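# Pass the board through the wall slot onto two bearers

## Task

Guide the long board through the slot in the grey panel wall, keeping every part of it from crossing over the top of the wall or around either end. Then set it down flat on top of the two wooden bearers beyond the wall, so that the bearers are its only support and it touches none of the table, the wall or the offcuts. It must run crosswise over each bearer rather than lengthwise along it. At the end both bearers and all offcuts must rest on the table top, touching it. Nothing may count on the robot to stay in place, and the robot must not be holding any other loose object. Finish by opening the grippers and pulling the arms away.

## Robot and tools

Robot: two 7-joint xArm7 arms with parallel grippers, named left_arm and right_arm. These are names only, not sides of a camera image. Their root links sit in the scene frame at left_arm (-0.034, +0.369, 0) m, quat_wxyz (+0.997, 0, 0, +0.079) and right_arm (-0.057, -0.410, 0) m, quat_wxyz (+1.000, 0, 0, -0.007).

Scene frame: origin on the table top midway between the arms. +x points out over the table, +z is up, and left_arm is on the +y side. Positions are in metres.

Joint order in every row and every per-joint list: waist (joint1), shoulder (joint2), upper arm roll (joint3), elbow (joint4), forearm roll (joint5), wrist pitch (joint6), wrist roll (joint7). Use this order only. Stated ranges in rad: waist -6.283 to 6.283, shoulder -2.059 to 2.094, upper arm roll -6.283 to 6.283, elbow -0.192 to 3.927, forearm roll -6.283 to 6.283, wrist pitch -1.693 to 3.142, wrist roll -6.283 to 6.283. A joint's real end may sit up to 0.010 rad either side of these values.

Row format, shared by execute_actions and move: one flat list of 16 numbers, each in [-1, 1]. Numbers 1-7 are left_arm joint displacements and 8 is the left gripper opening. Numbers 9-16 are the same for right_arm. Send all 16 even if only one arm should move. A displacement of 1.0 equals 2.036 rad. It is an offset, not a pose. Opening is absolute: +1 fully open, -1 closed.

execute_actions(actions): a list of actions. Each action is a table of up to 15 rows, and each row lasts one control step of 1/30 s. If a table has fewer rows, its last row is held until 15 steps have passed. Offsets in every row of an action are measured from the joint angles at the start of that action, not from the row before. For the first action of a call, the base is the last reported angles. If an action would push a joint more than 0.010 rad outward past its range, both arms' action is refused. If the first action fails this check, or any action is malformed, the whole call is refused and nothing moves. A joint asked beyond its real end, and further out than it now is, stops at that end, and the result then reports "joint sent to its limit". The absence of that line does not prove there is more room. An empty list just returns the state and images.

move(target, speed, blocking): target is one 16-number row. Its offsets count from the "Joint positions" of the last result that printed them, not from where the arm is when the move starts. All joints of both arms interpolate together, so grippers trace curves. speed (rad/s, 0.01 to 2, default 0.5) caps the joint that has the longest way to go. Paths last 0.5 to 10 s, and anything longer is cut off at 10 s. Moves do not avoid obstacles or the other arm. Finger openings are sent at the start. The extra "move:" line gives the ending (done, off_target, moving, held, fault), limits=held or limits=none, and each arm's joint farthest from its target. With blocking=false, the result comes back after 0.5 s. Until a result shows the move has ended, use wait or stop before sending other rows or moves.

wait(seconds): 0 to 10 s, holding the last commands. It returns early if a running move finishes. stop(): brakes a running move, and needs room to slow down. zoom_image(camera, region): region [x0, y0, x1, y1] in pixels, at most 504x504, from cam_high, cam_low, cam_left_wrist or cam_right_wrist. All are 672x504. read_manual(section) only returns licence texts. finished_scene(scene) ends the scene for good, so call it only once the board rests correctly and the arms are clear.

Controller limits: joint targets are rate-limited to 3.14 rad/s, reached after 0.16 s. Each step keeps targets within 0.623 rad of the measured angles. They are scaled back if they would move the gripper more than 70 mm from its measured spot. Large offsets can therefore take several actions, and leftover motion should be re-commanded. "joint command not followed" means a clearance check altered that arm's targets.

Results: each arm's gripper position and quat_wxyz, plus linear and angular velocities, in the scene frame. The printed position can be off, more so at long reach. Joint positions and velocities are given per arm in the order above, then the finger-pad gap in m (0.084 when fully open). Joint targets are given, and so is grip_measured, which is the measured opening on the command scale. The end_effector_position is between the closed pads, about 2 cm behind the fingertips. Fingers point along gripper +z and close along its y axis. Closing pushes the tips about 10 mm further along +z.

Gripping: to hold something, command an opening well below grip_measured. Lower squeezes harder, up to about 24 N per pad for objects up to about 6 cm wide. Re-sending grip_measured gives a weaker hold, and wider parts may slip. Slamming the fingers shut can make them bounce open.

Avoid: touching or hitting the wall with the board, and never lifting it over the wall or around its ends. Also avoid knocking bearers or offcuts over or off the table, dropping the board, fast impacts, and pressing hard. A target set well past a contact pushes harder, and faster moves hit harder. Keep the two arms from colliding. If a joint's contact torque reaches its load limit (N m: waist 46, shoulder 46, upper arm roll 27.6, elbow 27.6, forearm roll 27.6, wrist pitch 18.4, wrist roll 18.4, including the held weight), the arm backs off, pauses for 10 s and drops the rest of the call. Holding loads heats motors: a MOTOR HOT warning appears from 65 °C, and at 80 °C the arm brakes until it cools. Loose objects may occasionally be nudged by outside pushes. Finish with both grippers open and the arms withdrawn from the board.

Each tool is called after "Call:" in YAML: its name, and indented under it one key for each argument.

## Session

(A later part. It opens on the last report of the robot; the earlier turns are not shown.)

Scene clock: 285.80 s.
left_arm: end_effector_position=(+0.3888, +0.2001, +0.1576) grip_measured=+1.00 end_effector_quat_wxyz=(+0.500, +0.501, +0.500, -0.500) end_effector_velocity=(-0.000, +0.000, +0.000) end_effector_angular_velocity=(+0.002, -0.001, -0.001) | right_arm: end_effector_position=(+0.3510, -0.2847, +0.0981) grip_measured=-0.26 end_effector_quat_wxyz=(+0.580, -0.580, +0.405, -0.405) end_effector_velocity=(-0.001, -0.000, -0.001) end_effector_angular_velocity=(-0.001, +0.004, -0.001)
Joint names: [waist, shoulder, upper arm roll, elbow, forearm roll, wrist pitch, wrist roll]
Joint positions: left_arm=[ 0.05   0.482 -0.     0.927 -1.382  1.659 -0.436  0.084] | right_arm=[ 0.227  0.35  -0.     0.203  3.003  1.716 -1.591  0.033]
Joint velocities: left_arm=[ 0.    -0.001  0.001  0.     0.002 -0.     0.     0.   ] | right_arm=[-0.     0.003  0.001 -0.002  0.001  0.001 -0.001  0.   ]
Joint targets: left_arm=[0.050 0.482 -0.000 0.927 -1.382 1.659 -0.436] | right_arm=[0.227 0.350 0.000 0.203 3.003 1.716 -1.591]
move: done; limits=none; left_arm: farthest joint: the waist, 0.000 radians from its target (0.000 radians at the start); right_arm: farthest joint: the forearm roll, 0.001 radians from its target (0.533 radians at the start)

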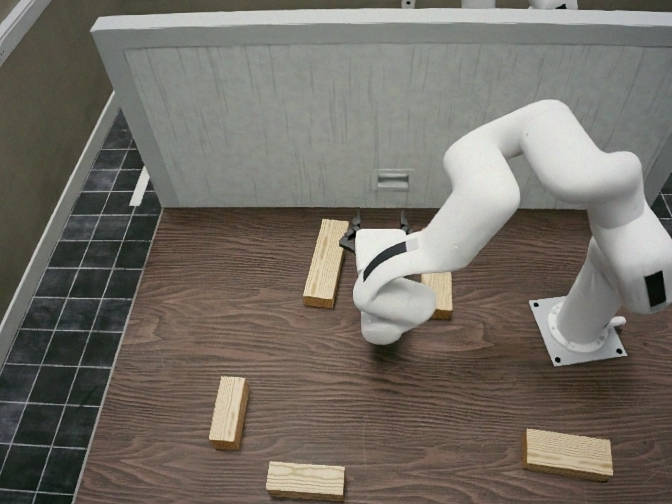

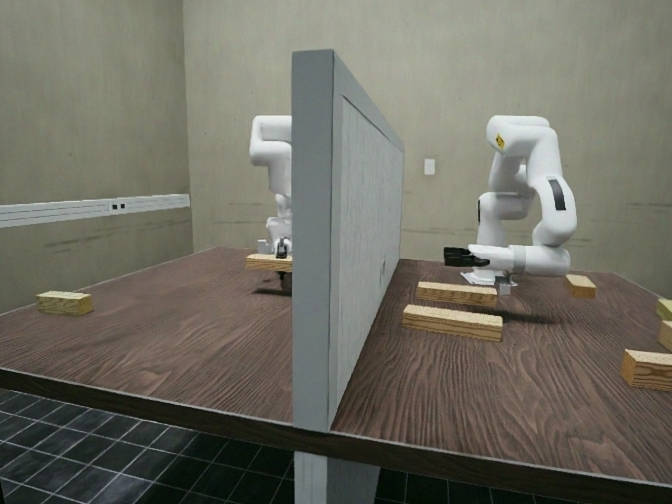

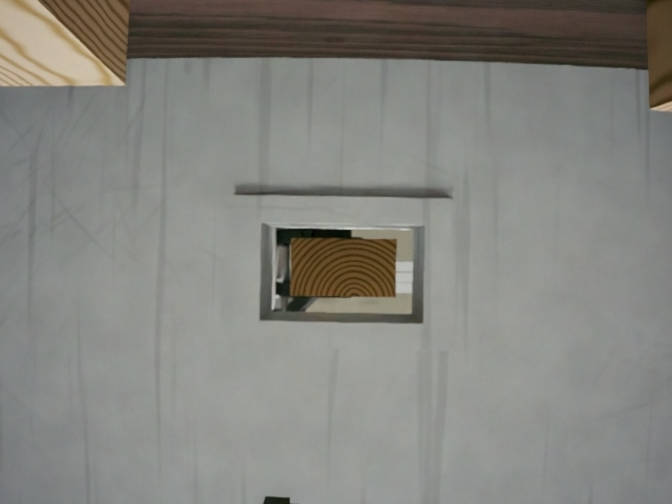

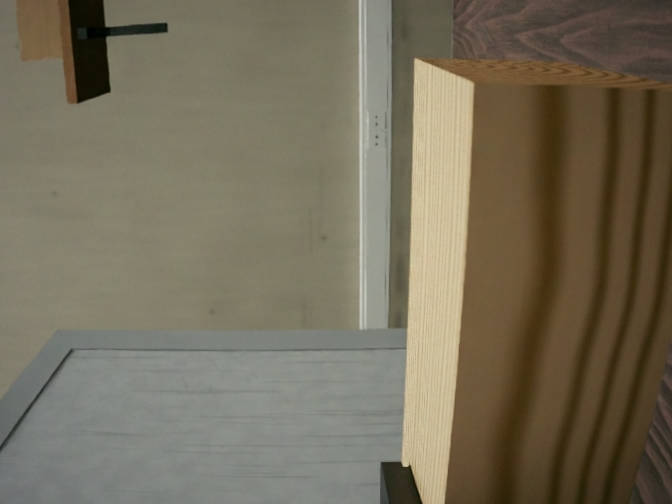

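Call:
move:
  target: [0,0,0,0,0,0,0,1,0.1326,-0.0034,0,0.0226,0.1336,-0.0255,0.0124,-1]
  speed: 0.3

Scene clock: 359.57 s.
left_arm: end_effector_position=(+0.3888, +0.2001, +0.1576) grip_measured=+1.00 end_effector_quat_wxyz=(+0.500, +0.501, +0.500, -0.500) end_effector_velocity=(+0.000, +0.000, -0.000) end_effector_angular_velocity=(-0.000, +0.000, +0.002) | right_arm: end_effector_position=(+0.3505, -0.2349, +0.1010) grip_measured=-0.26 end_effector_quat_wxyz=(+0.578, -0.581, +0.403, -0.407) end_effector_velocity=(+0.000, +0.001, +0.001) end_effector_angular_velocity=(+0.001, -0.002, +0.002)
Joint names: [waist, shoulder, upper arm roll, elbow, forearm roll, wrist pitch, wrist roll]
Joint positions: left_arm=[ 0.05   0.482 -0.     0.927 -1.382  1.659 -0.436  0.084] | right_arm=[ 0.496  0.343 -0.     0.249  3.274  1.664 -1.566  0.033]
Joint velocities: left_arm=[-0.     0.001  0.    -0.    -0.001 -0.     0.     0.   ] | right_arm=[ 0.002 -0.001  0.001  0.001  0.001 -0.     0.     0.   ]
Joint targets: left_arm=[0.050 0.482 -0.000 0.927 -1.382 1.659 -0.436] | right_arm=[0.497 0.343 -0.000 0.249 3.275 1.664 -1.566]
move: done; limits=none; left_arm: farthest joint: the waist, 0.000 radians from its target (0.000 radians at the start); right_arm: farthest joint: the waist, 0.001 radians from its target (0.270 radians at the start)

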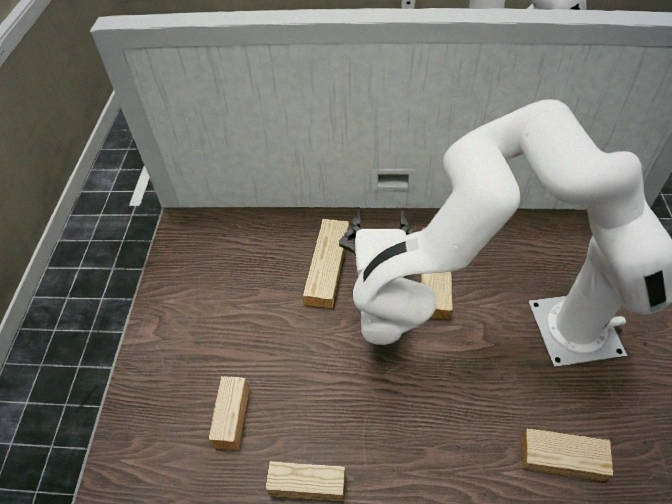

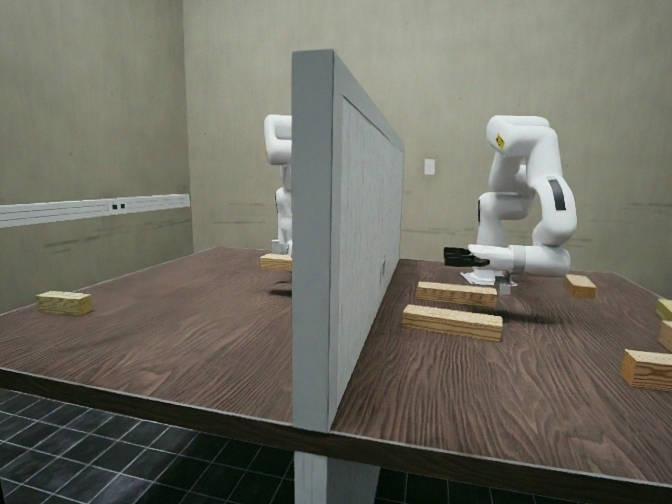

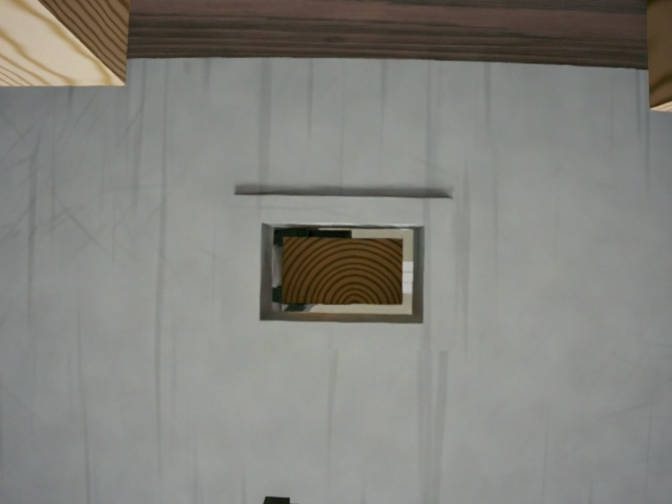

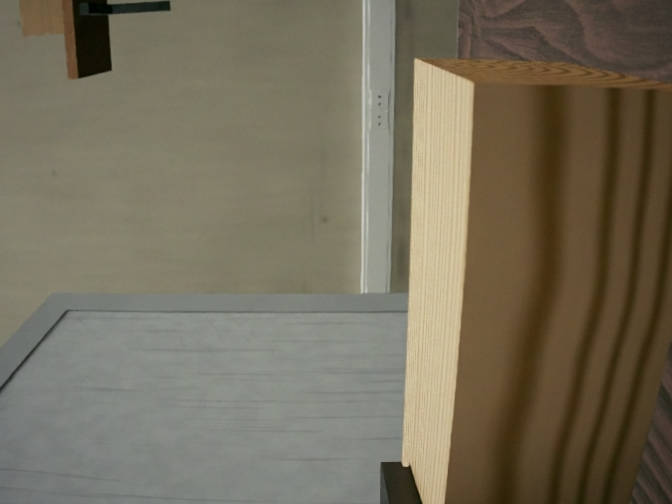

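Call:
move:
  target: [0,0,0,0,0,0,0,1,0.1077,0.0129,0,0.0471,0.1076,-0.0345,-0.0019,-1]
  speed: 0.3

Scene clock: 364.63 s.
left_arm: end_effector_position=(+0.3888, +0.2001, +0.1576) grip_measured=+1.00 end_effector_quat_wxyz=(+0.500, +0.501, +0.500, -0.500) end_effector_velocity=(+0.000, +0.001, +0.000) end_effector_angular_velocity=(+0.002, -0.001, +0.002) | right_arm: end_effector_position=(+0.3505, -0.1800, +0.1010) grip_measured=-0.26 end_effector_quat_wxyz=(+0.578, -0.581, +0.403, -0.408) end_effector_velocity=(+0.000, +0.003, +0.002) end_effector_angular_velocity=(+0.004, -0.003, +0.004)
Joint names: [waist, shoulder, upper arm roll, elbow, forearm roll, wrist pitch, wrist roll]
Joint positions: left_arm=[ 0.05   0.482 -0.     0.927 -1.382  1.659 -0.436  0.084] | right_arm=[ 0.715  0.369 -0.001  0.345  3.493  1.594 -1.57   0.033]
Joint velocities: left_arm=[-0.001 -0.001  0.002  0.    -0.001 -0.001 -0.    -0.   ] | right_arm=[ 0.002 -0.002  0.002  0.002  0.     0.     0.    -0.   ]
Joint targets: left_arm=[0.050 0.482 -0.000 0.927 -1.382 1.659 -0.436] | right_arm=[0.715 0.369 -0.000 0.345 3.493 1.594 -1.570]
move: done; limits=none; left_arm: farthest joint: the waist, 0.000 radians from its target (0.000 radians at the start); right_arm: farthest joint: the upper arm roll, 0.001 radians from its target (0.000 radians at the start)

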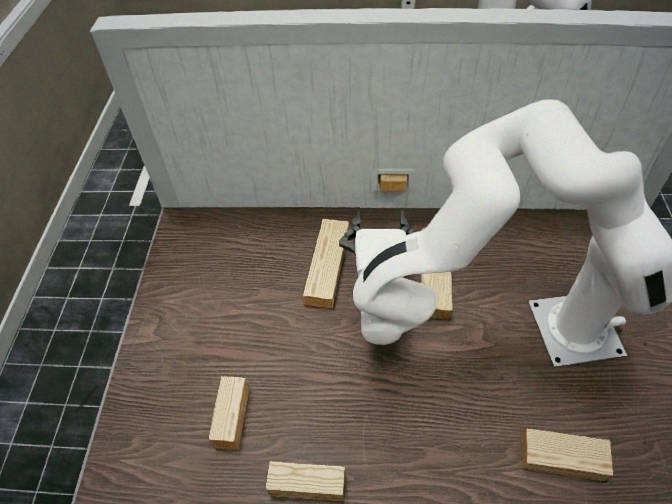

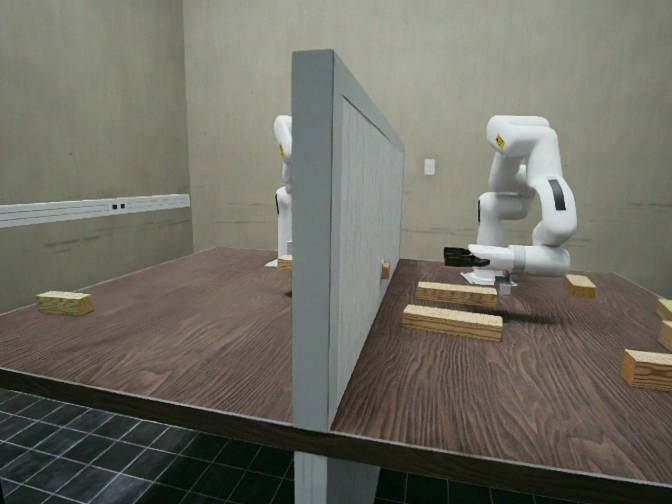

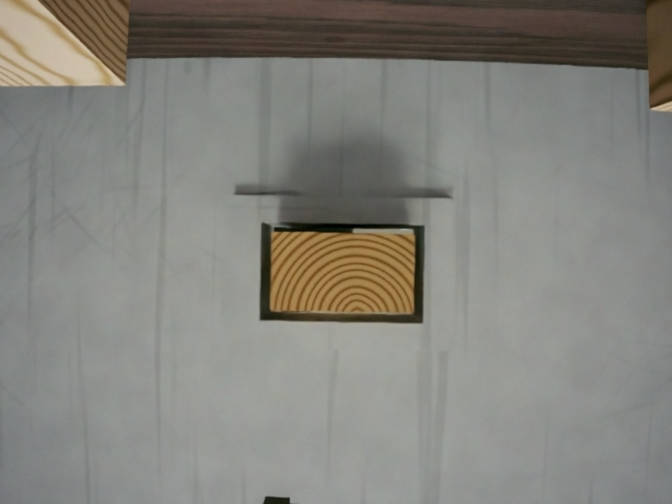

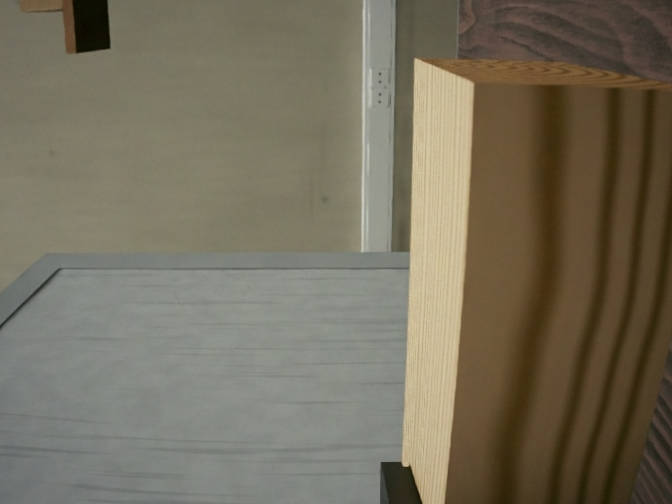

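Call:
move:
  target: [-0.2456,-0.3384,0,0.0589,0.6788,-0.1989,-0.6930,1,0.0803,0.0225,0.0004,0.0652,0.0803,-0.0383,-0.0193,-1]
  speed: 1.2

Scene clock: 384.07 s.
left_arm: end_effector_position=(+0.3644, +0.2494, +0.2794) grip_measured=+1.00 end_effector_quat_wxyz=(-0.001, +0.713, +0.701, -0.001) end_effector_velocity=(+0.001, -0.002, +0.004) end_effector_angular_velocity=(-0.001, -0.011, -0.003) | right_arm: end_effector_position=(+0.3500, -0.1197, +0.1007) grip_measured=-0.26 end_effector_quat_wxyz=(+0.578, -0.581, +0.403, -0.407) end_effector_velocity=(-0.000, +0.001, +0.001) end_effector_angular_velocity=(+0.001, -0.001, +0.001)
Joint names: [waist, shoulder, upper arm roll, elbow, forearm roll, wrist pitch, wrist roll]
Joint positions: left_arm=[-0.45  -0.206  0.     1.046 -0.001  1.255 -1.847  0.084] | right_arm=[ 0.878  0.415  0.     0.477  3.657  1.516 -1.609  0.033]
Joint velocities: left_arm=[-0.002 -0.006 -0.002  0.005  0.002 -0.    -0.002 -0.   ] | right_arm=[ 0.001 -0.001  0.001  0.001  0.001  0.001 -0.    -0.   ]
Joint targets: left_arm=[-0.450 -0.207 -0.000 1.047 -0.000 1.255 -1.847] | right_arm=[0.879 0.415 0.000 0.477 3.657 1.516 -1.609]
move: done; limits=none; left_arm: farthest joint: the shoulder, 0.001 radians from its target (0.689 radians at the start); right_arm: farthest joint: the elbow, 0.001 radians from its target (0.133 radians at the start)

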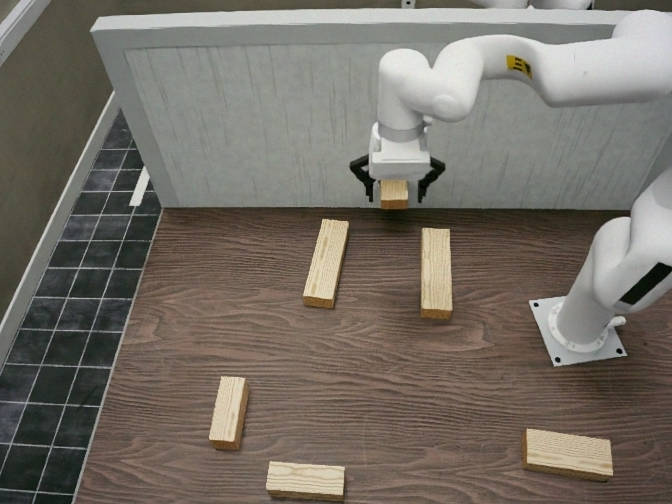

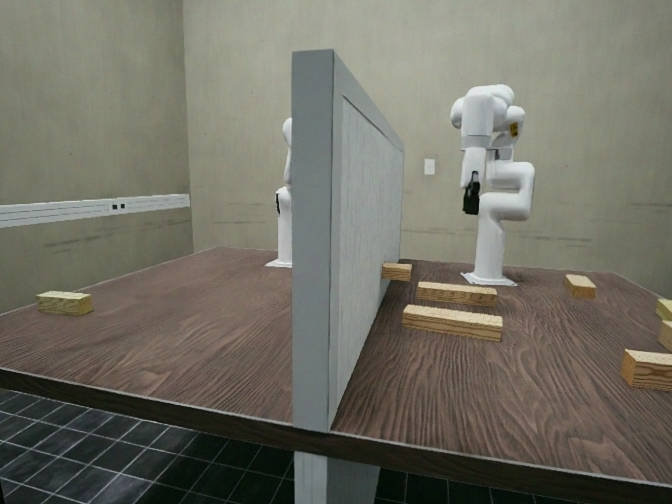

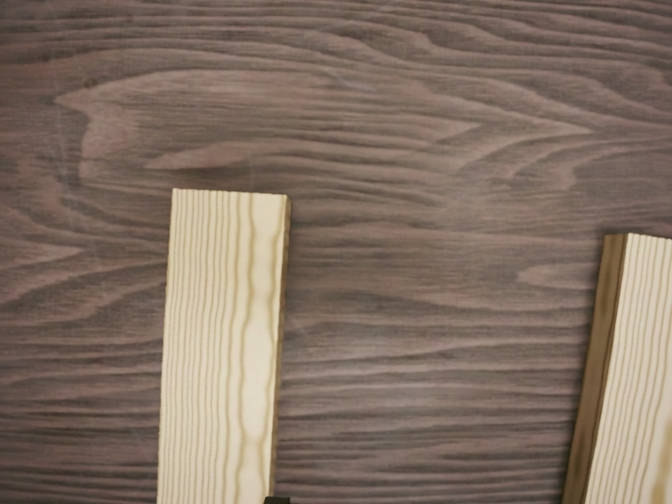

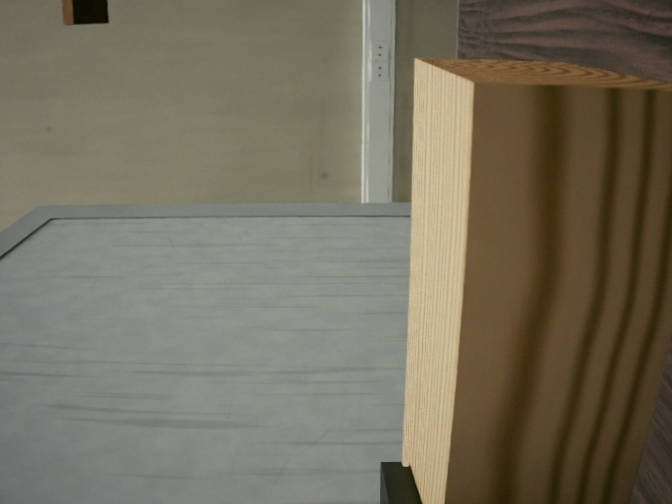

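Call:
move:
  target: [-0.1715,0.1568,0,0.0093,0.0005,-0.1490,-0.1716,1,0.0541,0.0292,0,0.0730,0.0560,-0.0333,-0.0285,-1]
  speed: 0.45

Scene clock: 398.17 s.
left_arm: end_effector_position=(+0.3553, +0.0795, +0.1659) grip_measured=+1.00 end_effector_quat_wxyz=(+0.001, +0.712, +0.702, +0.000) end_effector_velocity=(-0.006, -0.004, -0.004) end_effector_angular_velocity=(+0.005, +0.007, -0.013) | right_arm: end_effector_position=(+0.3500, -0.0615, +0.1010) grip_measured=-0.26 end_effector_quat_wxyz=(+0.578, -0.581, +0.403, -0.407) end_effector_velocity=(-0.001, +0.002, +0.001) end_effector_angular_velocity=(+0.003, -0.001, +0.003)
Joint names: [waist, shoulder, upper arm roll, elbow, forearm roll, wrist pitch, wrist roll]
Joint positions: left_arm=[-0.798  0.112  0.001  1.066  0.     0.951 -2.196  0.084] | right_arm=[ 0.988  0.475  0.     0.626  3.771  1.448 -1.667  0.033]
Joint velocities: left_arm=[-0.006  0.005 -0.008 -0.004  0.001 -0.    -0.001 -0.   ] | right_arm=[ 0.001 -0.001  0.002  0.002 -0.     0.    -0.    -0.   ]
Joint targets: left_arm=[-0.799 0.113 0.000 1.065 0.000 0.951 -2.196] | right_arm=[0.989 0.475 0.000 0.626 3.771 1.448 -1.667]
move: done; limits=none; left_arm: farthest joint: the waist, 0.001 radians from its target (0.349 radians at the start); right_arm: farthest joint: the waist, 0.000 radians from its target (0.110 radians at the start)

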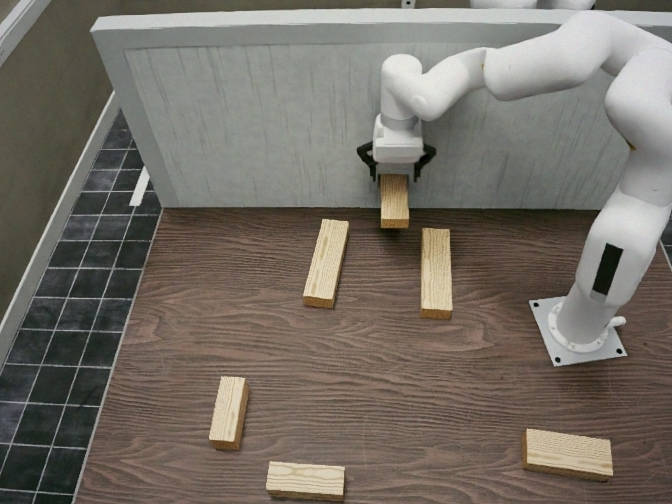

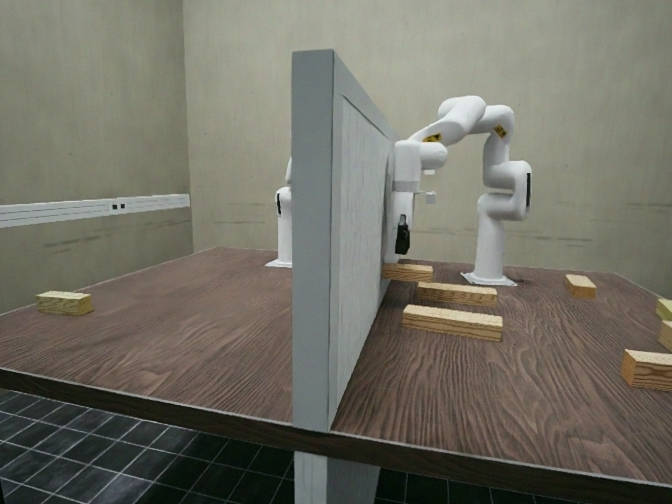

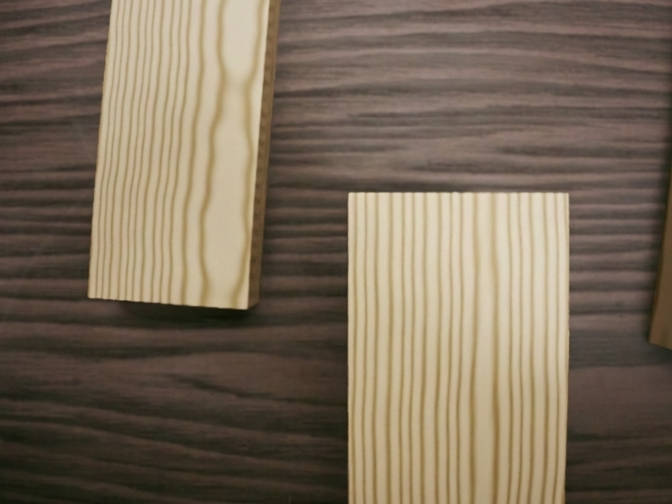

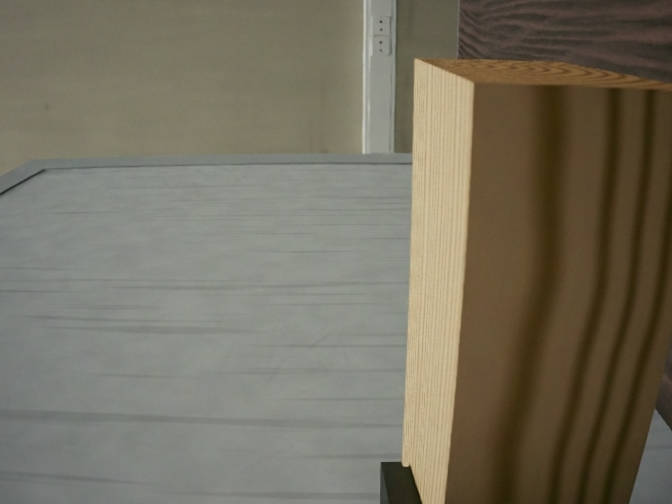

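Call:
move:
  target: [-0.0013,0.0571,-0.0005,-0.0417,0,-0.0973,-0.001,1,0,0.0054,0,0.0015,-0.0003,0.0031,0.0023,-1]
  speed: 0.35

Scene clock: 457.83 s.
left_arm: end_effector_position=(+0.3531, +0.0789, +0.0923) grip_measured=+1.00 end_effector_quat_wxyz=(-0.000, +0.713, +0.701, +0.000) end_effector_velocity=(-0.001, +0.003, -0.004) end_effector_angular_velocity=(+0.005, +0.007, +0.004) | right_arm: end_effector_position=(+0.3502, -0.0618, +0.0979) grip_measured=-0.26 end_effector_quat_wxyz=(+0.578, -0.581, +0.403, -0.407) end_effector_velocity=(-0.000, -0.000, -0.001) end_effector_angular_velocity=(-0.000, +0.001, -0.000)
Joint names: [waist, shoulder, upper arm roll, elbow, forearm roll, wrist pitch, wrist roll]
Joint positions: left_arm=[-0.801  0.228 -0.     0.981  0.     0.753 -2.198  0.084] | right_arm=[ 0.988  0.485  0.     0.629  3.77   1.455 -1.662  0.033]
Joint velocities: left_arm=[ 0.001  0.004  0.002 -0.004 -0.001 -0.     0.    -0.   ] | right_arm=[ 0.001  0.001  0.    -0.     0.001 -0.     0.    -0.   ]
Joint targets: left_arm=[-0.801 0.228 -0.000 0.981 0.000 0.753 -2.198] | right_arm=[0.988 0.486 0.000 0.629 3.770 1.455 -1.662]
move: done; limits=none; left_arm: farthest joint: the wrist pitch, 0.001 radians from its target (0.198 radians at the start); right_arm: farthest joint: the shoulder, 0.001 radians from its target (0.011 radians at the start)

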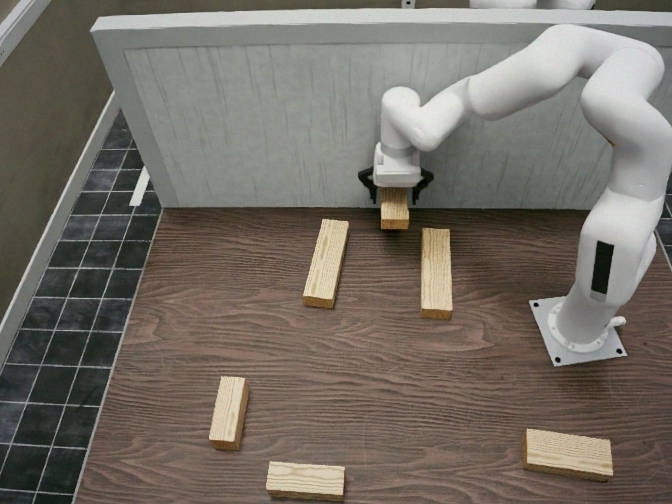

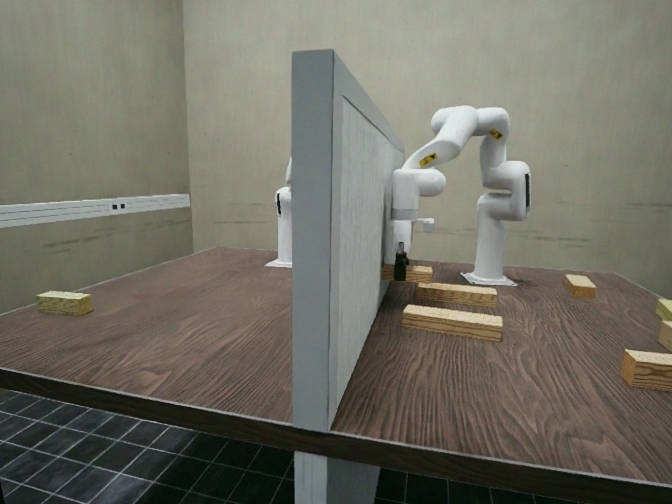

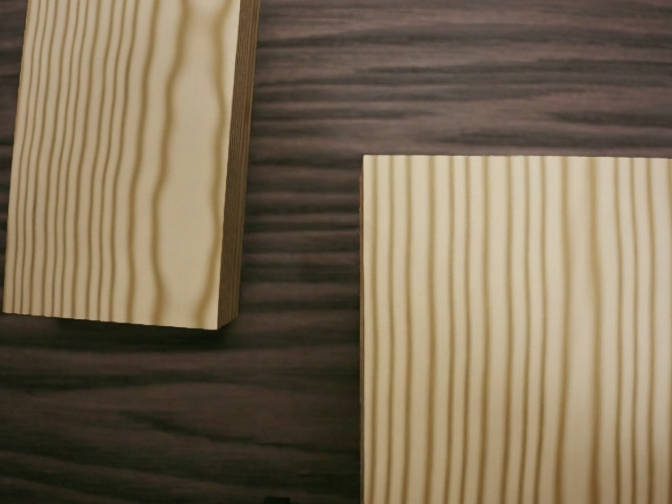

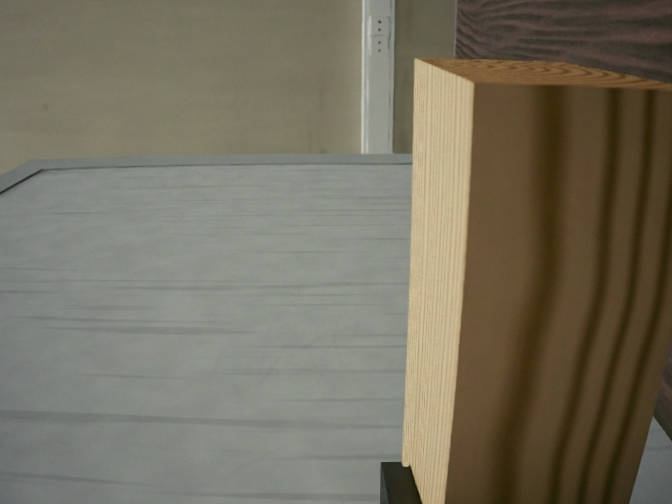

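Call:
execute_actions:
  actions:
    - [[0,0,0,0,0,0,0,1,0,0,0,0,0,0,0,-0.6],[0,0,0,0,0,0,0,1,0,0,0,0,0,0,0,-0.35],[0,0,0,0,0,0,0,1,0,0,0,0,0,0,0,-0.27],[0,0,0,0,0,0,0,1,0,0,0,0,0,0,0,-0.24],[0,0,0,0,0,0,0,1,0,0,0,0,0,0,0,-0.22],[0,0,0,0,0,0,0,1,0,0,0,0,0,0,0,-0.2],[0,0,0,0,0,0,0,1,0,0,0,0,0,0,0,-0.18],[0,0,0,0,0,0,0,1,0,0,0,0,0,0,0,-0.15],[0,0,0,0,0,0,0,1,0,0,0,0,0,0,0,-0.12],[0,0,0,0,0,0,0,1,0,0,0,0,0,0,0,-0.08],[0,0,0,0,0,0,0,1,0,0,0,0,0,0,0,-0.03],[0,0,0,0,0,0,0,1,0,0,0,0,0,0,0,0.03],[0,0,0,0,0,0,0,1,0,0,0,0,0,0,0,0.08],[0,0,0,0,0,0,0,1,0,0,0,0,0,0,0,0.12],[0,0,0,0,0,0,0,1,0,0,0,0,0,0,0,0.12]]

Scene clock: 466.23 s.
left_arm: end_effector_position=(+0.3531, +0.0789, +0.0923) grip_measured=+1.00 end_effector_quat_wxyz=(-0.000, +0.713, +0.701, +0.000) end_effector_velocity=(-0.000, +0.000, +0.000) end_effector_angular_velocity=(-0.000, +0.000, +0.001) | right_arm: end_effector_position=(+0.3504, -0.0615, +0.0986) grip_measured=+0.09 end_effector_quat_wxyz=(+0.579, -0.581, +0.403, -0.407) end_effector_velocity=(-0.001, -0.002, -0.002) end_effector_angular_velocity=(-0.005, +0.005, -0.001)
Joint names: [waist, shoulder, upper arm roll, elbow, forearm roll, wrist pitch, wrist roll]
Joint positions: left_arm=[-0.801  0.228 -0.     0.981  0.     0.753 -2.198  0.084] | right_arm=[ 0.988  0.485 -0.     0.629  3.77   1.455 -1.662  0.048]
Joint velocities: left_arm=[-0.    -0.001  0.001 -0.    -0.001  0.001  0.    -0.   ] | right_arm=[-0.     0.001 -0.001 -0.003  0.001 -0.003 -0.001  0.026]
Joint targets: left_arm=[-0.801 0.228 -0.000 0.981 0.000 0.753 -2.198] | right_arm=[0.988 0.485 0.000 0.629 3.770 1.455 -1.662]

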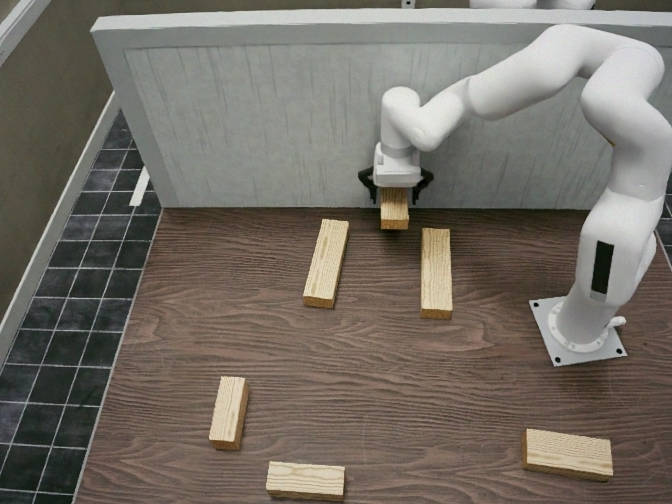

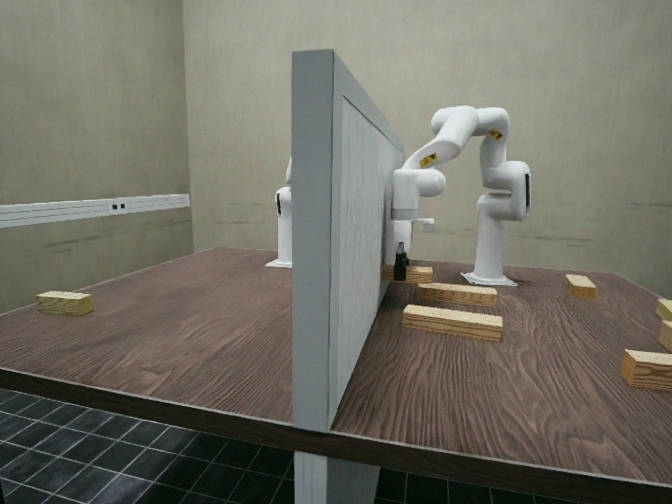

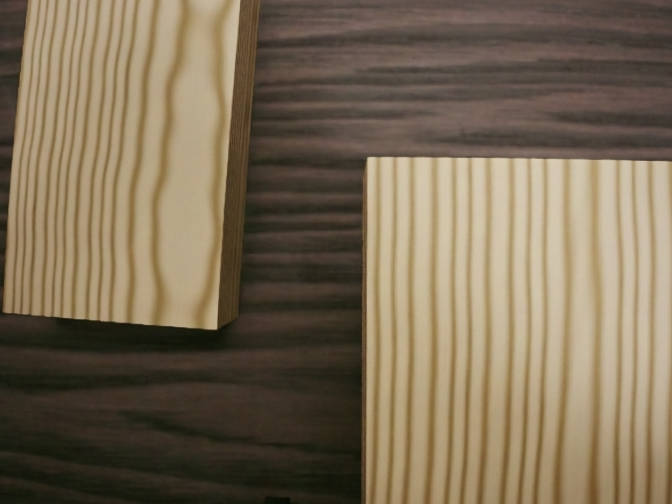

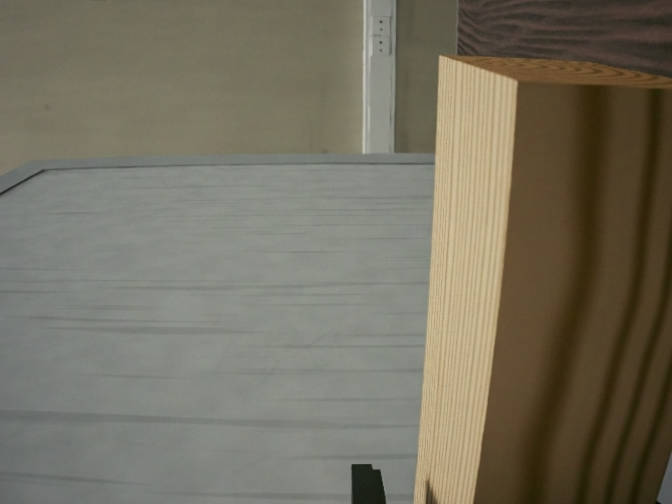

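Call:
move:
  target: [0,0,0,0,0,0,0,1,-0.0702,-0.0289,0,-0.0882,-0.0723,0.0467,0.0397,0.12]
  speed: 0.35

Scene clock: 479.77 s.
left_arm: end_effector_position=(+0.3531, +0.0789, +0.0923) grip_measured=+1.00 end_effector_quat_wxyz=(-0.000, +0.713, +0.701, +0.000) end_effector_velocity=(-0.000, -0.000, -0.000) end_effector_angular_velocity=(-0.000, +0.000, -0.000) | right_arm: end_effector_position=(+0.3502, -0.1340, +0.0958) grip_measured=+0.11 end_effector_quat_wxyz=(+0.580, -0.579, +0.405, -0.405) end_effector_velocity=(+0.000, -0.003, -0.001) end_effector_angular_velocity=(-0.003, +0.001, -0.004)
Joint names: [waist, shoulder, upper arm roll, elbow, forearm roll, wrist pitch, wrist roll]
Joint positions: left_arm=[-0.801  0.228 -0.     0.981  0.     0.753 -2.198  0.084] | right_arm=[ 0.846  0.426  0.     0.45   3.623  1.55  -1.582  0.049]
Joint velocities: left_arm=[-0.    -0.    -0.    -0.    -0.001 -0.    -0.     0.   ] | right_arm=[-0.002 -0.001 -0.003 -0.004 -0.001  0.     0.     0.   ]
Joint targets: left_arm=[-0.801 0.228 -0.000 0.981 0.000 0.753 -2.198] | right_arm=[0.845 0.426 -0.000 0.450 3.623 1.550 -1.582]
move: done; limits=none; left_arm: farthest joint: the waist, 0.000 radians from its target (0.000 radians at the start); right_arm: farthest joint: the waist, 0.001 radians from its target (0.143 radians at the start)

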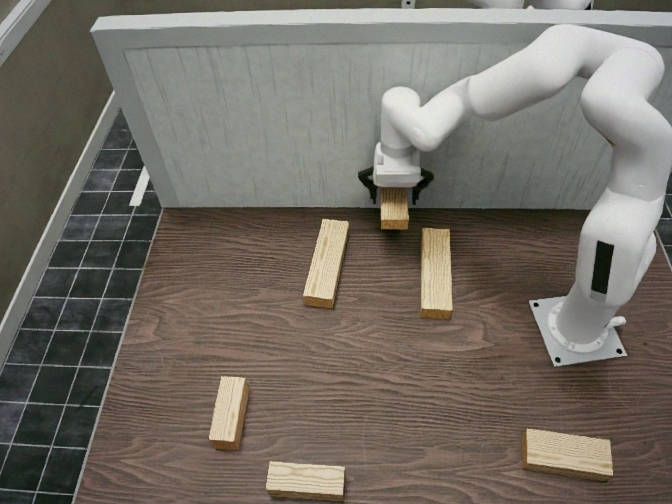

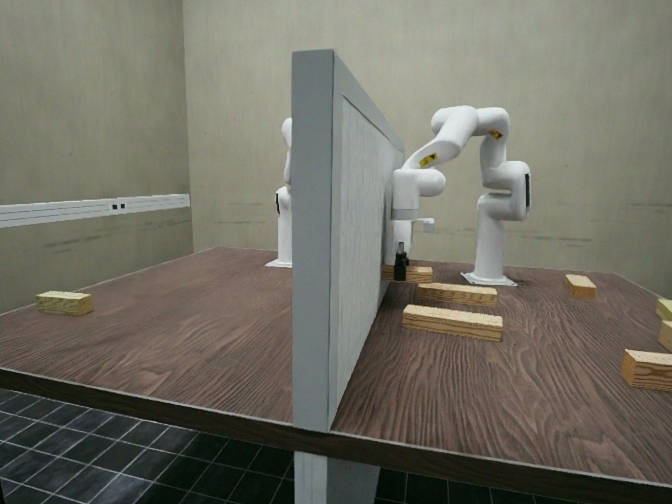

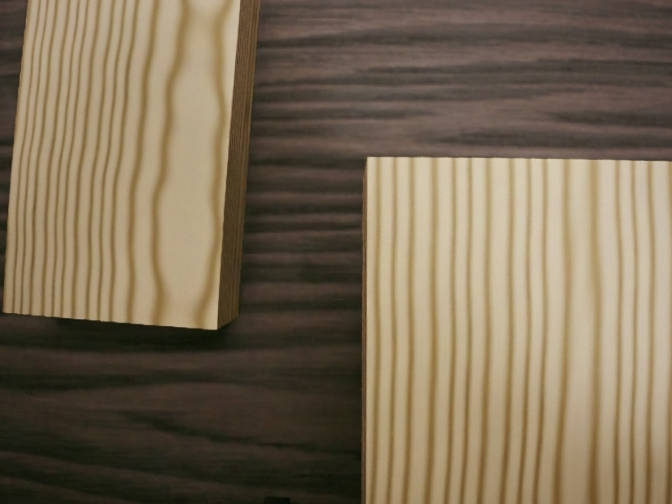

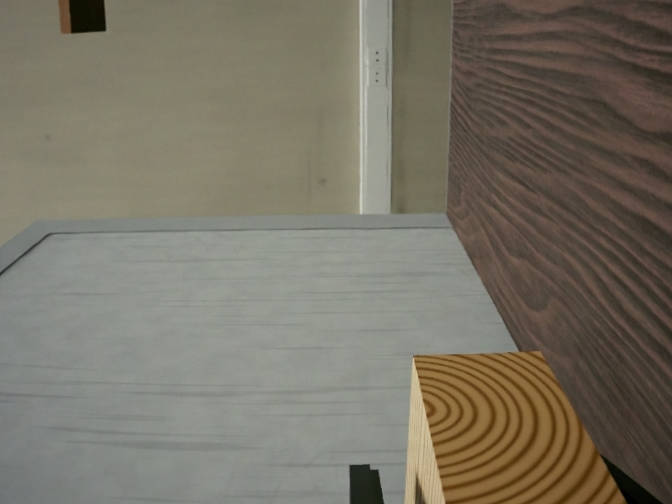

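Call:
execute_actions:
  actions:
    - [[0,0,0,0,0,0,0,1,0,0,0,0,0,0,0,0.05],[0,0,0,0,0,0,0,1,0,0,0,0,0,0,0,-0.02],[0,0,0,0,0,0,0,1,0,0,0,0,0,0,0,-0.08],[0,0,0,0,0,0,0,1,0,0,0,0,0,0,0,-0.13],[0,0,0,0,0,0,0,1,0,0,0,0,0,0,0,-0.17],[0,0,0,0,0,0,0,1,0,0,0,0,0,0,0,-0.2],[0,0,0,0,0,0,0,1,0,0,0,0,0,0,0,-0.23],[0,0,0,0,0,0,0,1,0,0,0,0,0,0,0,-0.26],[0,0,0,0,0,0,0,1,0,0,0,0,0,0,0,-0.3],[0,0,0,0,0,0,0,1,0,0,0,0,0,0,0,-0.35],[0,0,0,0,0,0,0,1,0,0,0,0,0,0,0,-0.42],[0,0,0,0,0,0,0,1,0,0,0,0,0,0,0,-0.52],[0,0,0,0,0,0,0,1,0,0,0,0,0,0,0,-0.65],[0,0,0,0,0,0,0,1,0,0,0,0,0,0,0,-0.82],[0,0,0,0,0,0,0,1,0,0,0,0,0,0,0,-1]]

Scene clock: 487.87 s.
left_arm: end_effector_position=(+0.3531, +0.0789, +0.0923) grip_measured=+1.00 end_effector_quat_wxyz=(-0.000, +0.713, +0.701, +0.000) end_effector_velocity=(-0.000, -0.000, -0.000) end_effector_angular_velocity=(+0.001, -0.000, -0.002) | right_arm: end_effector_position=(+0.3501, -0.1341, +0.0955) grip_measured=-0.26 end_effector_quat_wxyz=(+0.580, -0.580, +0.405, -0.405) end_effector_velocity=(+0.000, +0.000, +0.001) end_effector_angular_velocity=(+0.002, -0.002, +0.001)
Joint names: [waist, shoulder, upper arm roll, elbow, forearm roll, wrist pitch, wrist roll]
Joint positions: left_arm=[-0.801  0.228 -0.     0.981  0.     0.753 -2.198  0.084] | right_arm=[ 0.846  0.426  0.     0.45   3.623  1.55  -1.582  0.033]
Joint velocities: left_arm=[-0.001  0.    -0.     0.     0.002  0.001 -0.    -0.   ] | right_arm=[ 0.    -0.001  0.    -0.    -0.     0.002  0.     0.   ]
Joint targets: left_arm=[-0.801 0.228 -0.000 0.981 0.000 0.753 -2.198] | right_arm=[0.846 0.426 0.000 0.450 3.623 1.550 -1.582]

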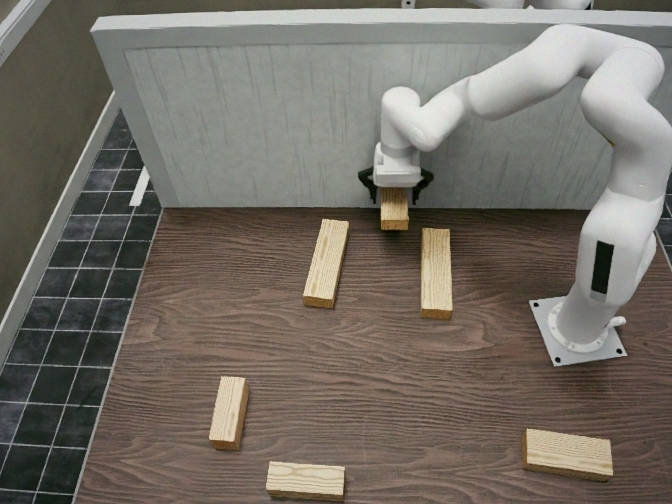

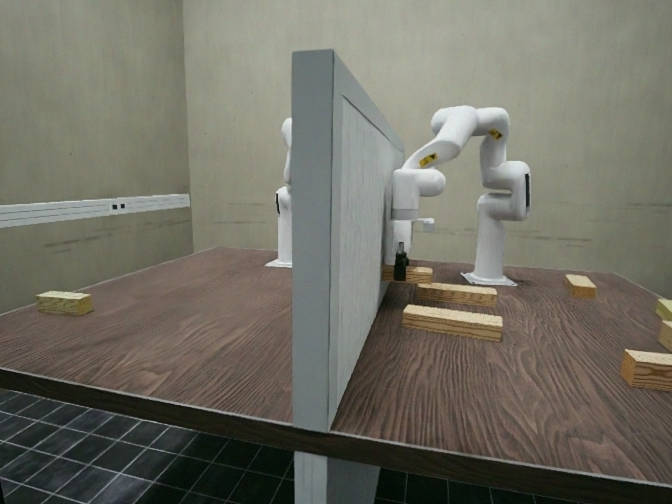

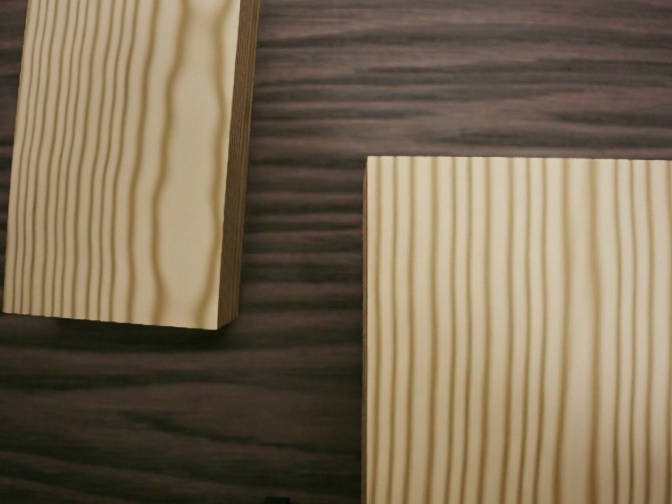

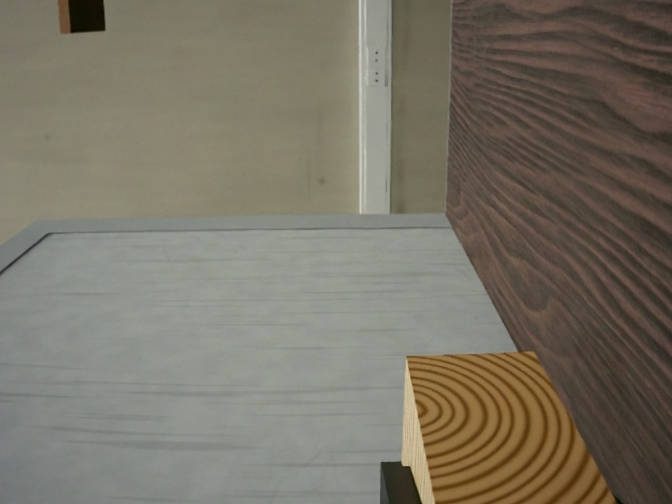

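Call:
move:
  target: [0.0006,0.0030,0,0.0008,0,-0.0022,0.0006,0.75,0.0700,0.0337,0,0.0891,0.0722,-0.0442,-0.0307,-1]
  speed: 0.22

Scene clock: 496.40 s.
left_arm: end_effector_position=(+0.3541, +0.0789, +0.0903) grip_measured=+0.75 end_effector_quat_wxyz=(-0.000, +0.713, +0.701, +0.000) end_effector_velocity=(+0.000, +0.000, -0.000) end_effector_angular_velocity=(-0.000, +0.000, +0.001) | right_arm: end_effector_position=(+0.3503, -0.0624, +0.0952) grip_measured=-0.25 end_effector_quat_wxyz=(+0.581, -0.578, +0.407, -0.403) end_effector_velocity=(-0.000, +0.001, +0.000) end_effector_angular_velocity=(+0.001, +0.000, +0.001)
Joint names: [waist, shoulder, upper arm roll, elbow, forearm roll, wrist pitch, wrist roll]
Joint positions: left_arm=[-0.8    0.234 -0.     0.983  0.     0.749 -2.197  0.075] | right_arm=[ 0.988  0.495 -0.     0.631  3.77   1.46  -1.644  0.033]
Joint velocities: left_arm=[ 0.001  0.    -0.    -0.    -0.001 -0.     0.    -0.   ] | right_arm=[ 0.001  0.     0.001  0.002  0.001 -0.001 -0.001  0.   ]
Joint targets: left_arm=[-0.800 0.234 -0.000 0.983 0.000 0.749 -2.197] | right_arm=[0.988 0.495 0.000 0.631 3.770 1.460 -1.644]
move: done; limits=none; left_arm: farthest joint: the waist, 0.000 radians from its target (0.001 radians at the start); right_arm: farthest joint: the waist, 0.001 radians from its target (0.143 radians at the start)

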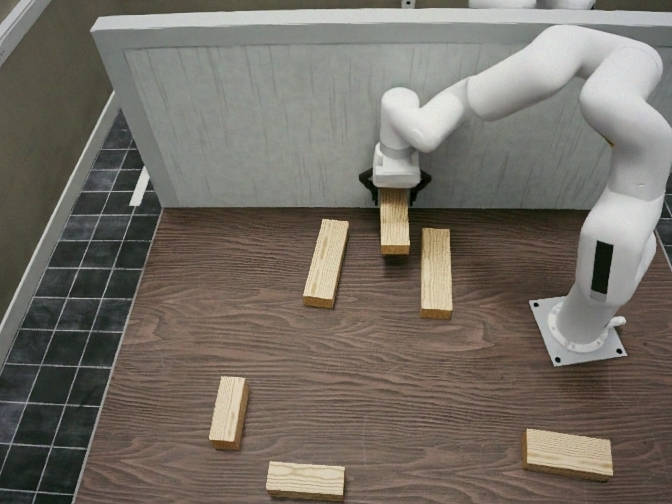

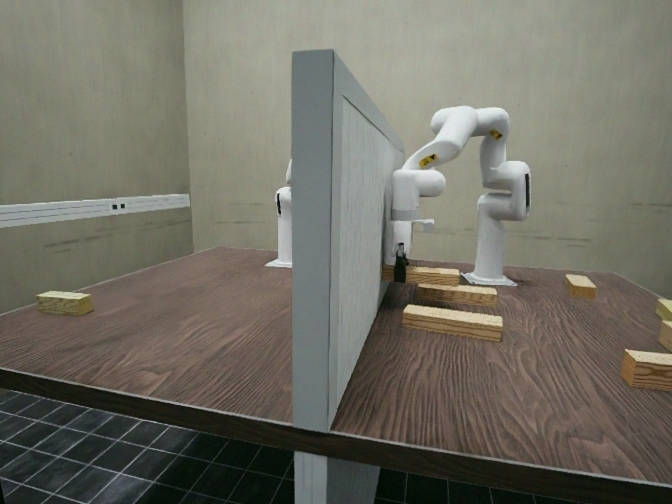

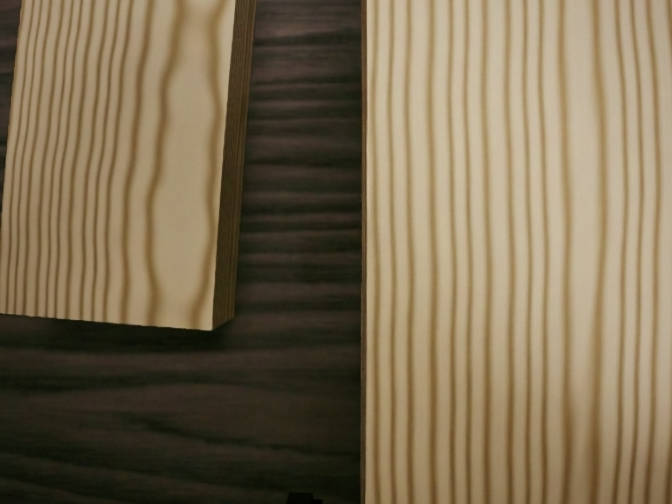

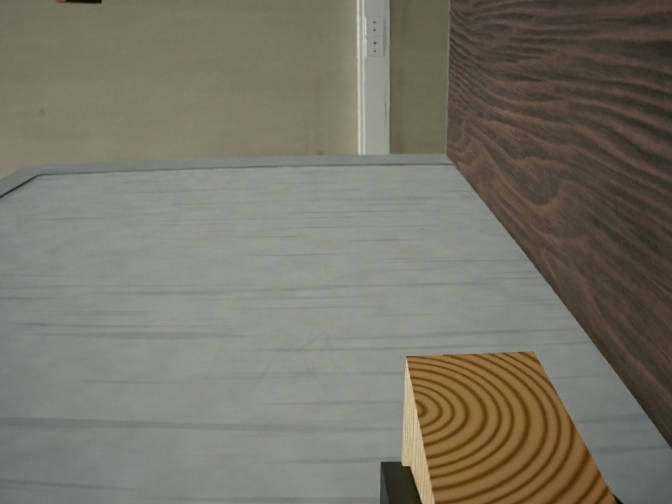

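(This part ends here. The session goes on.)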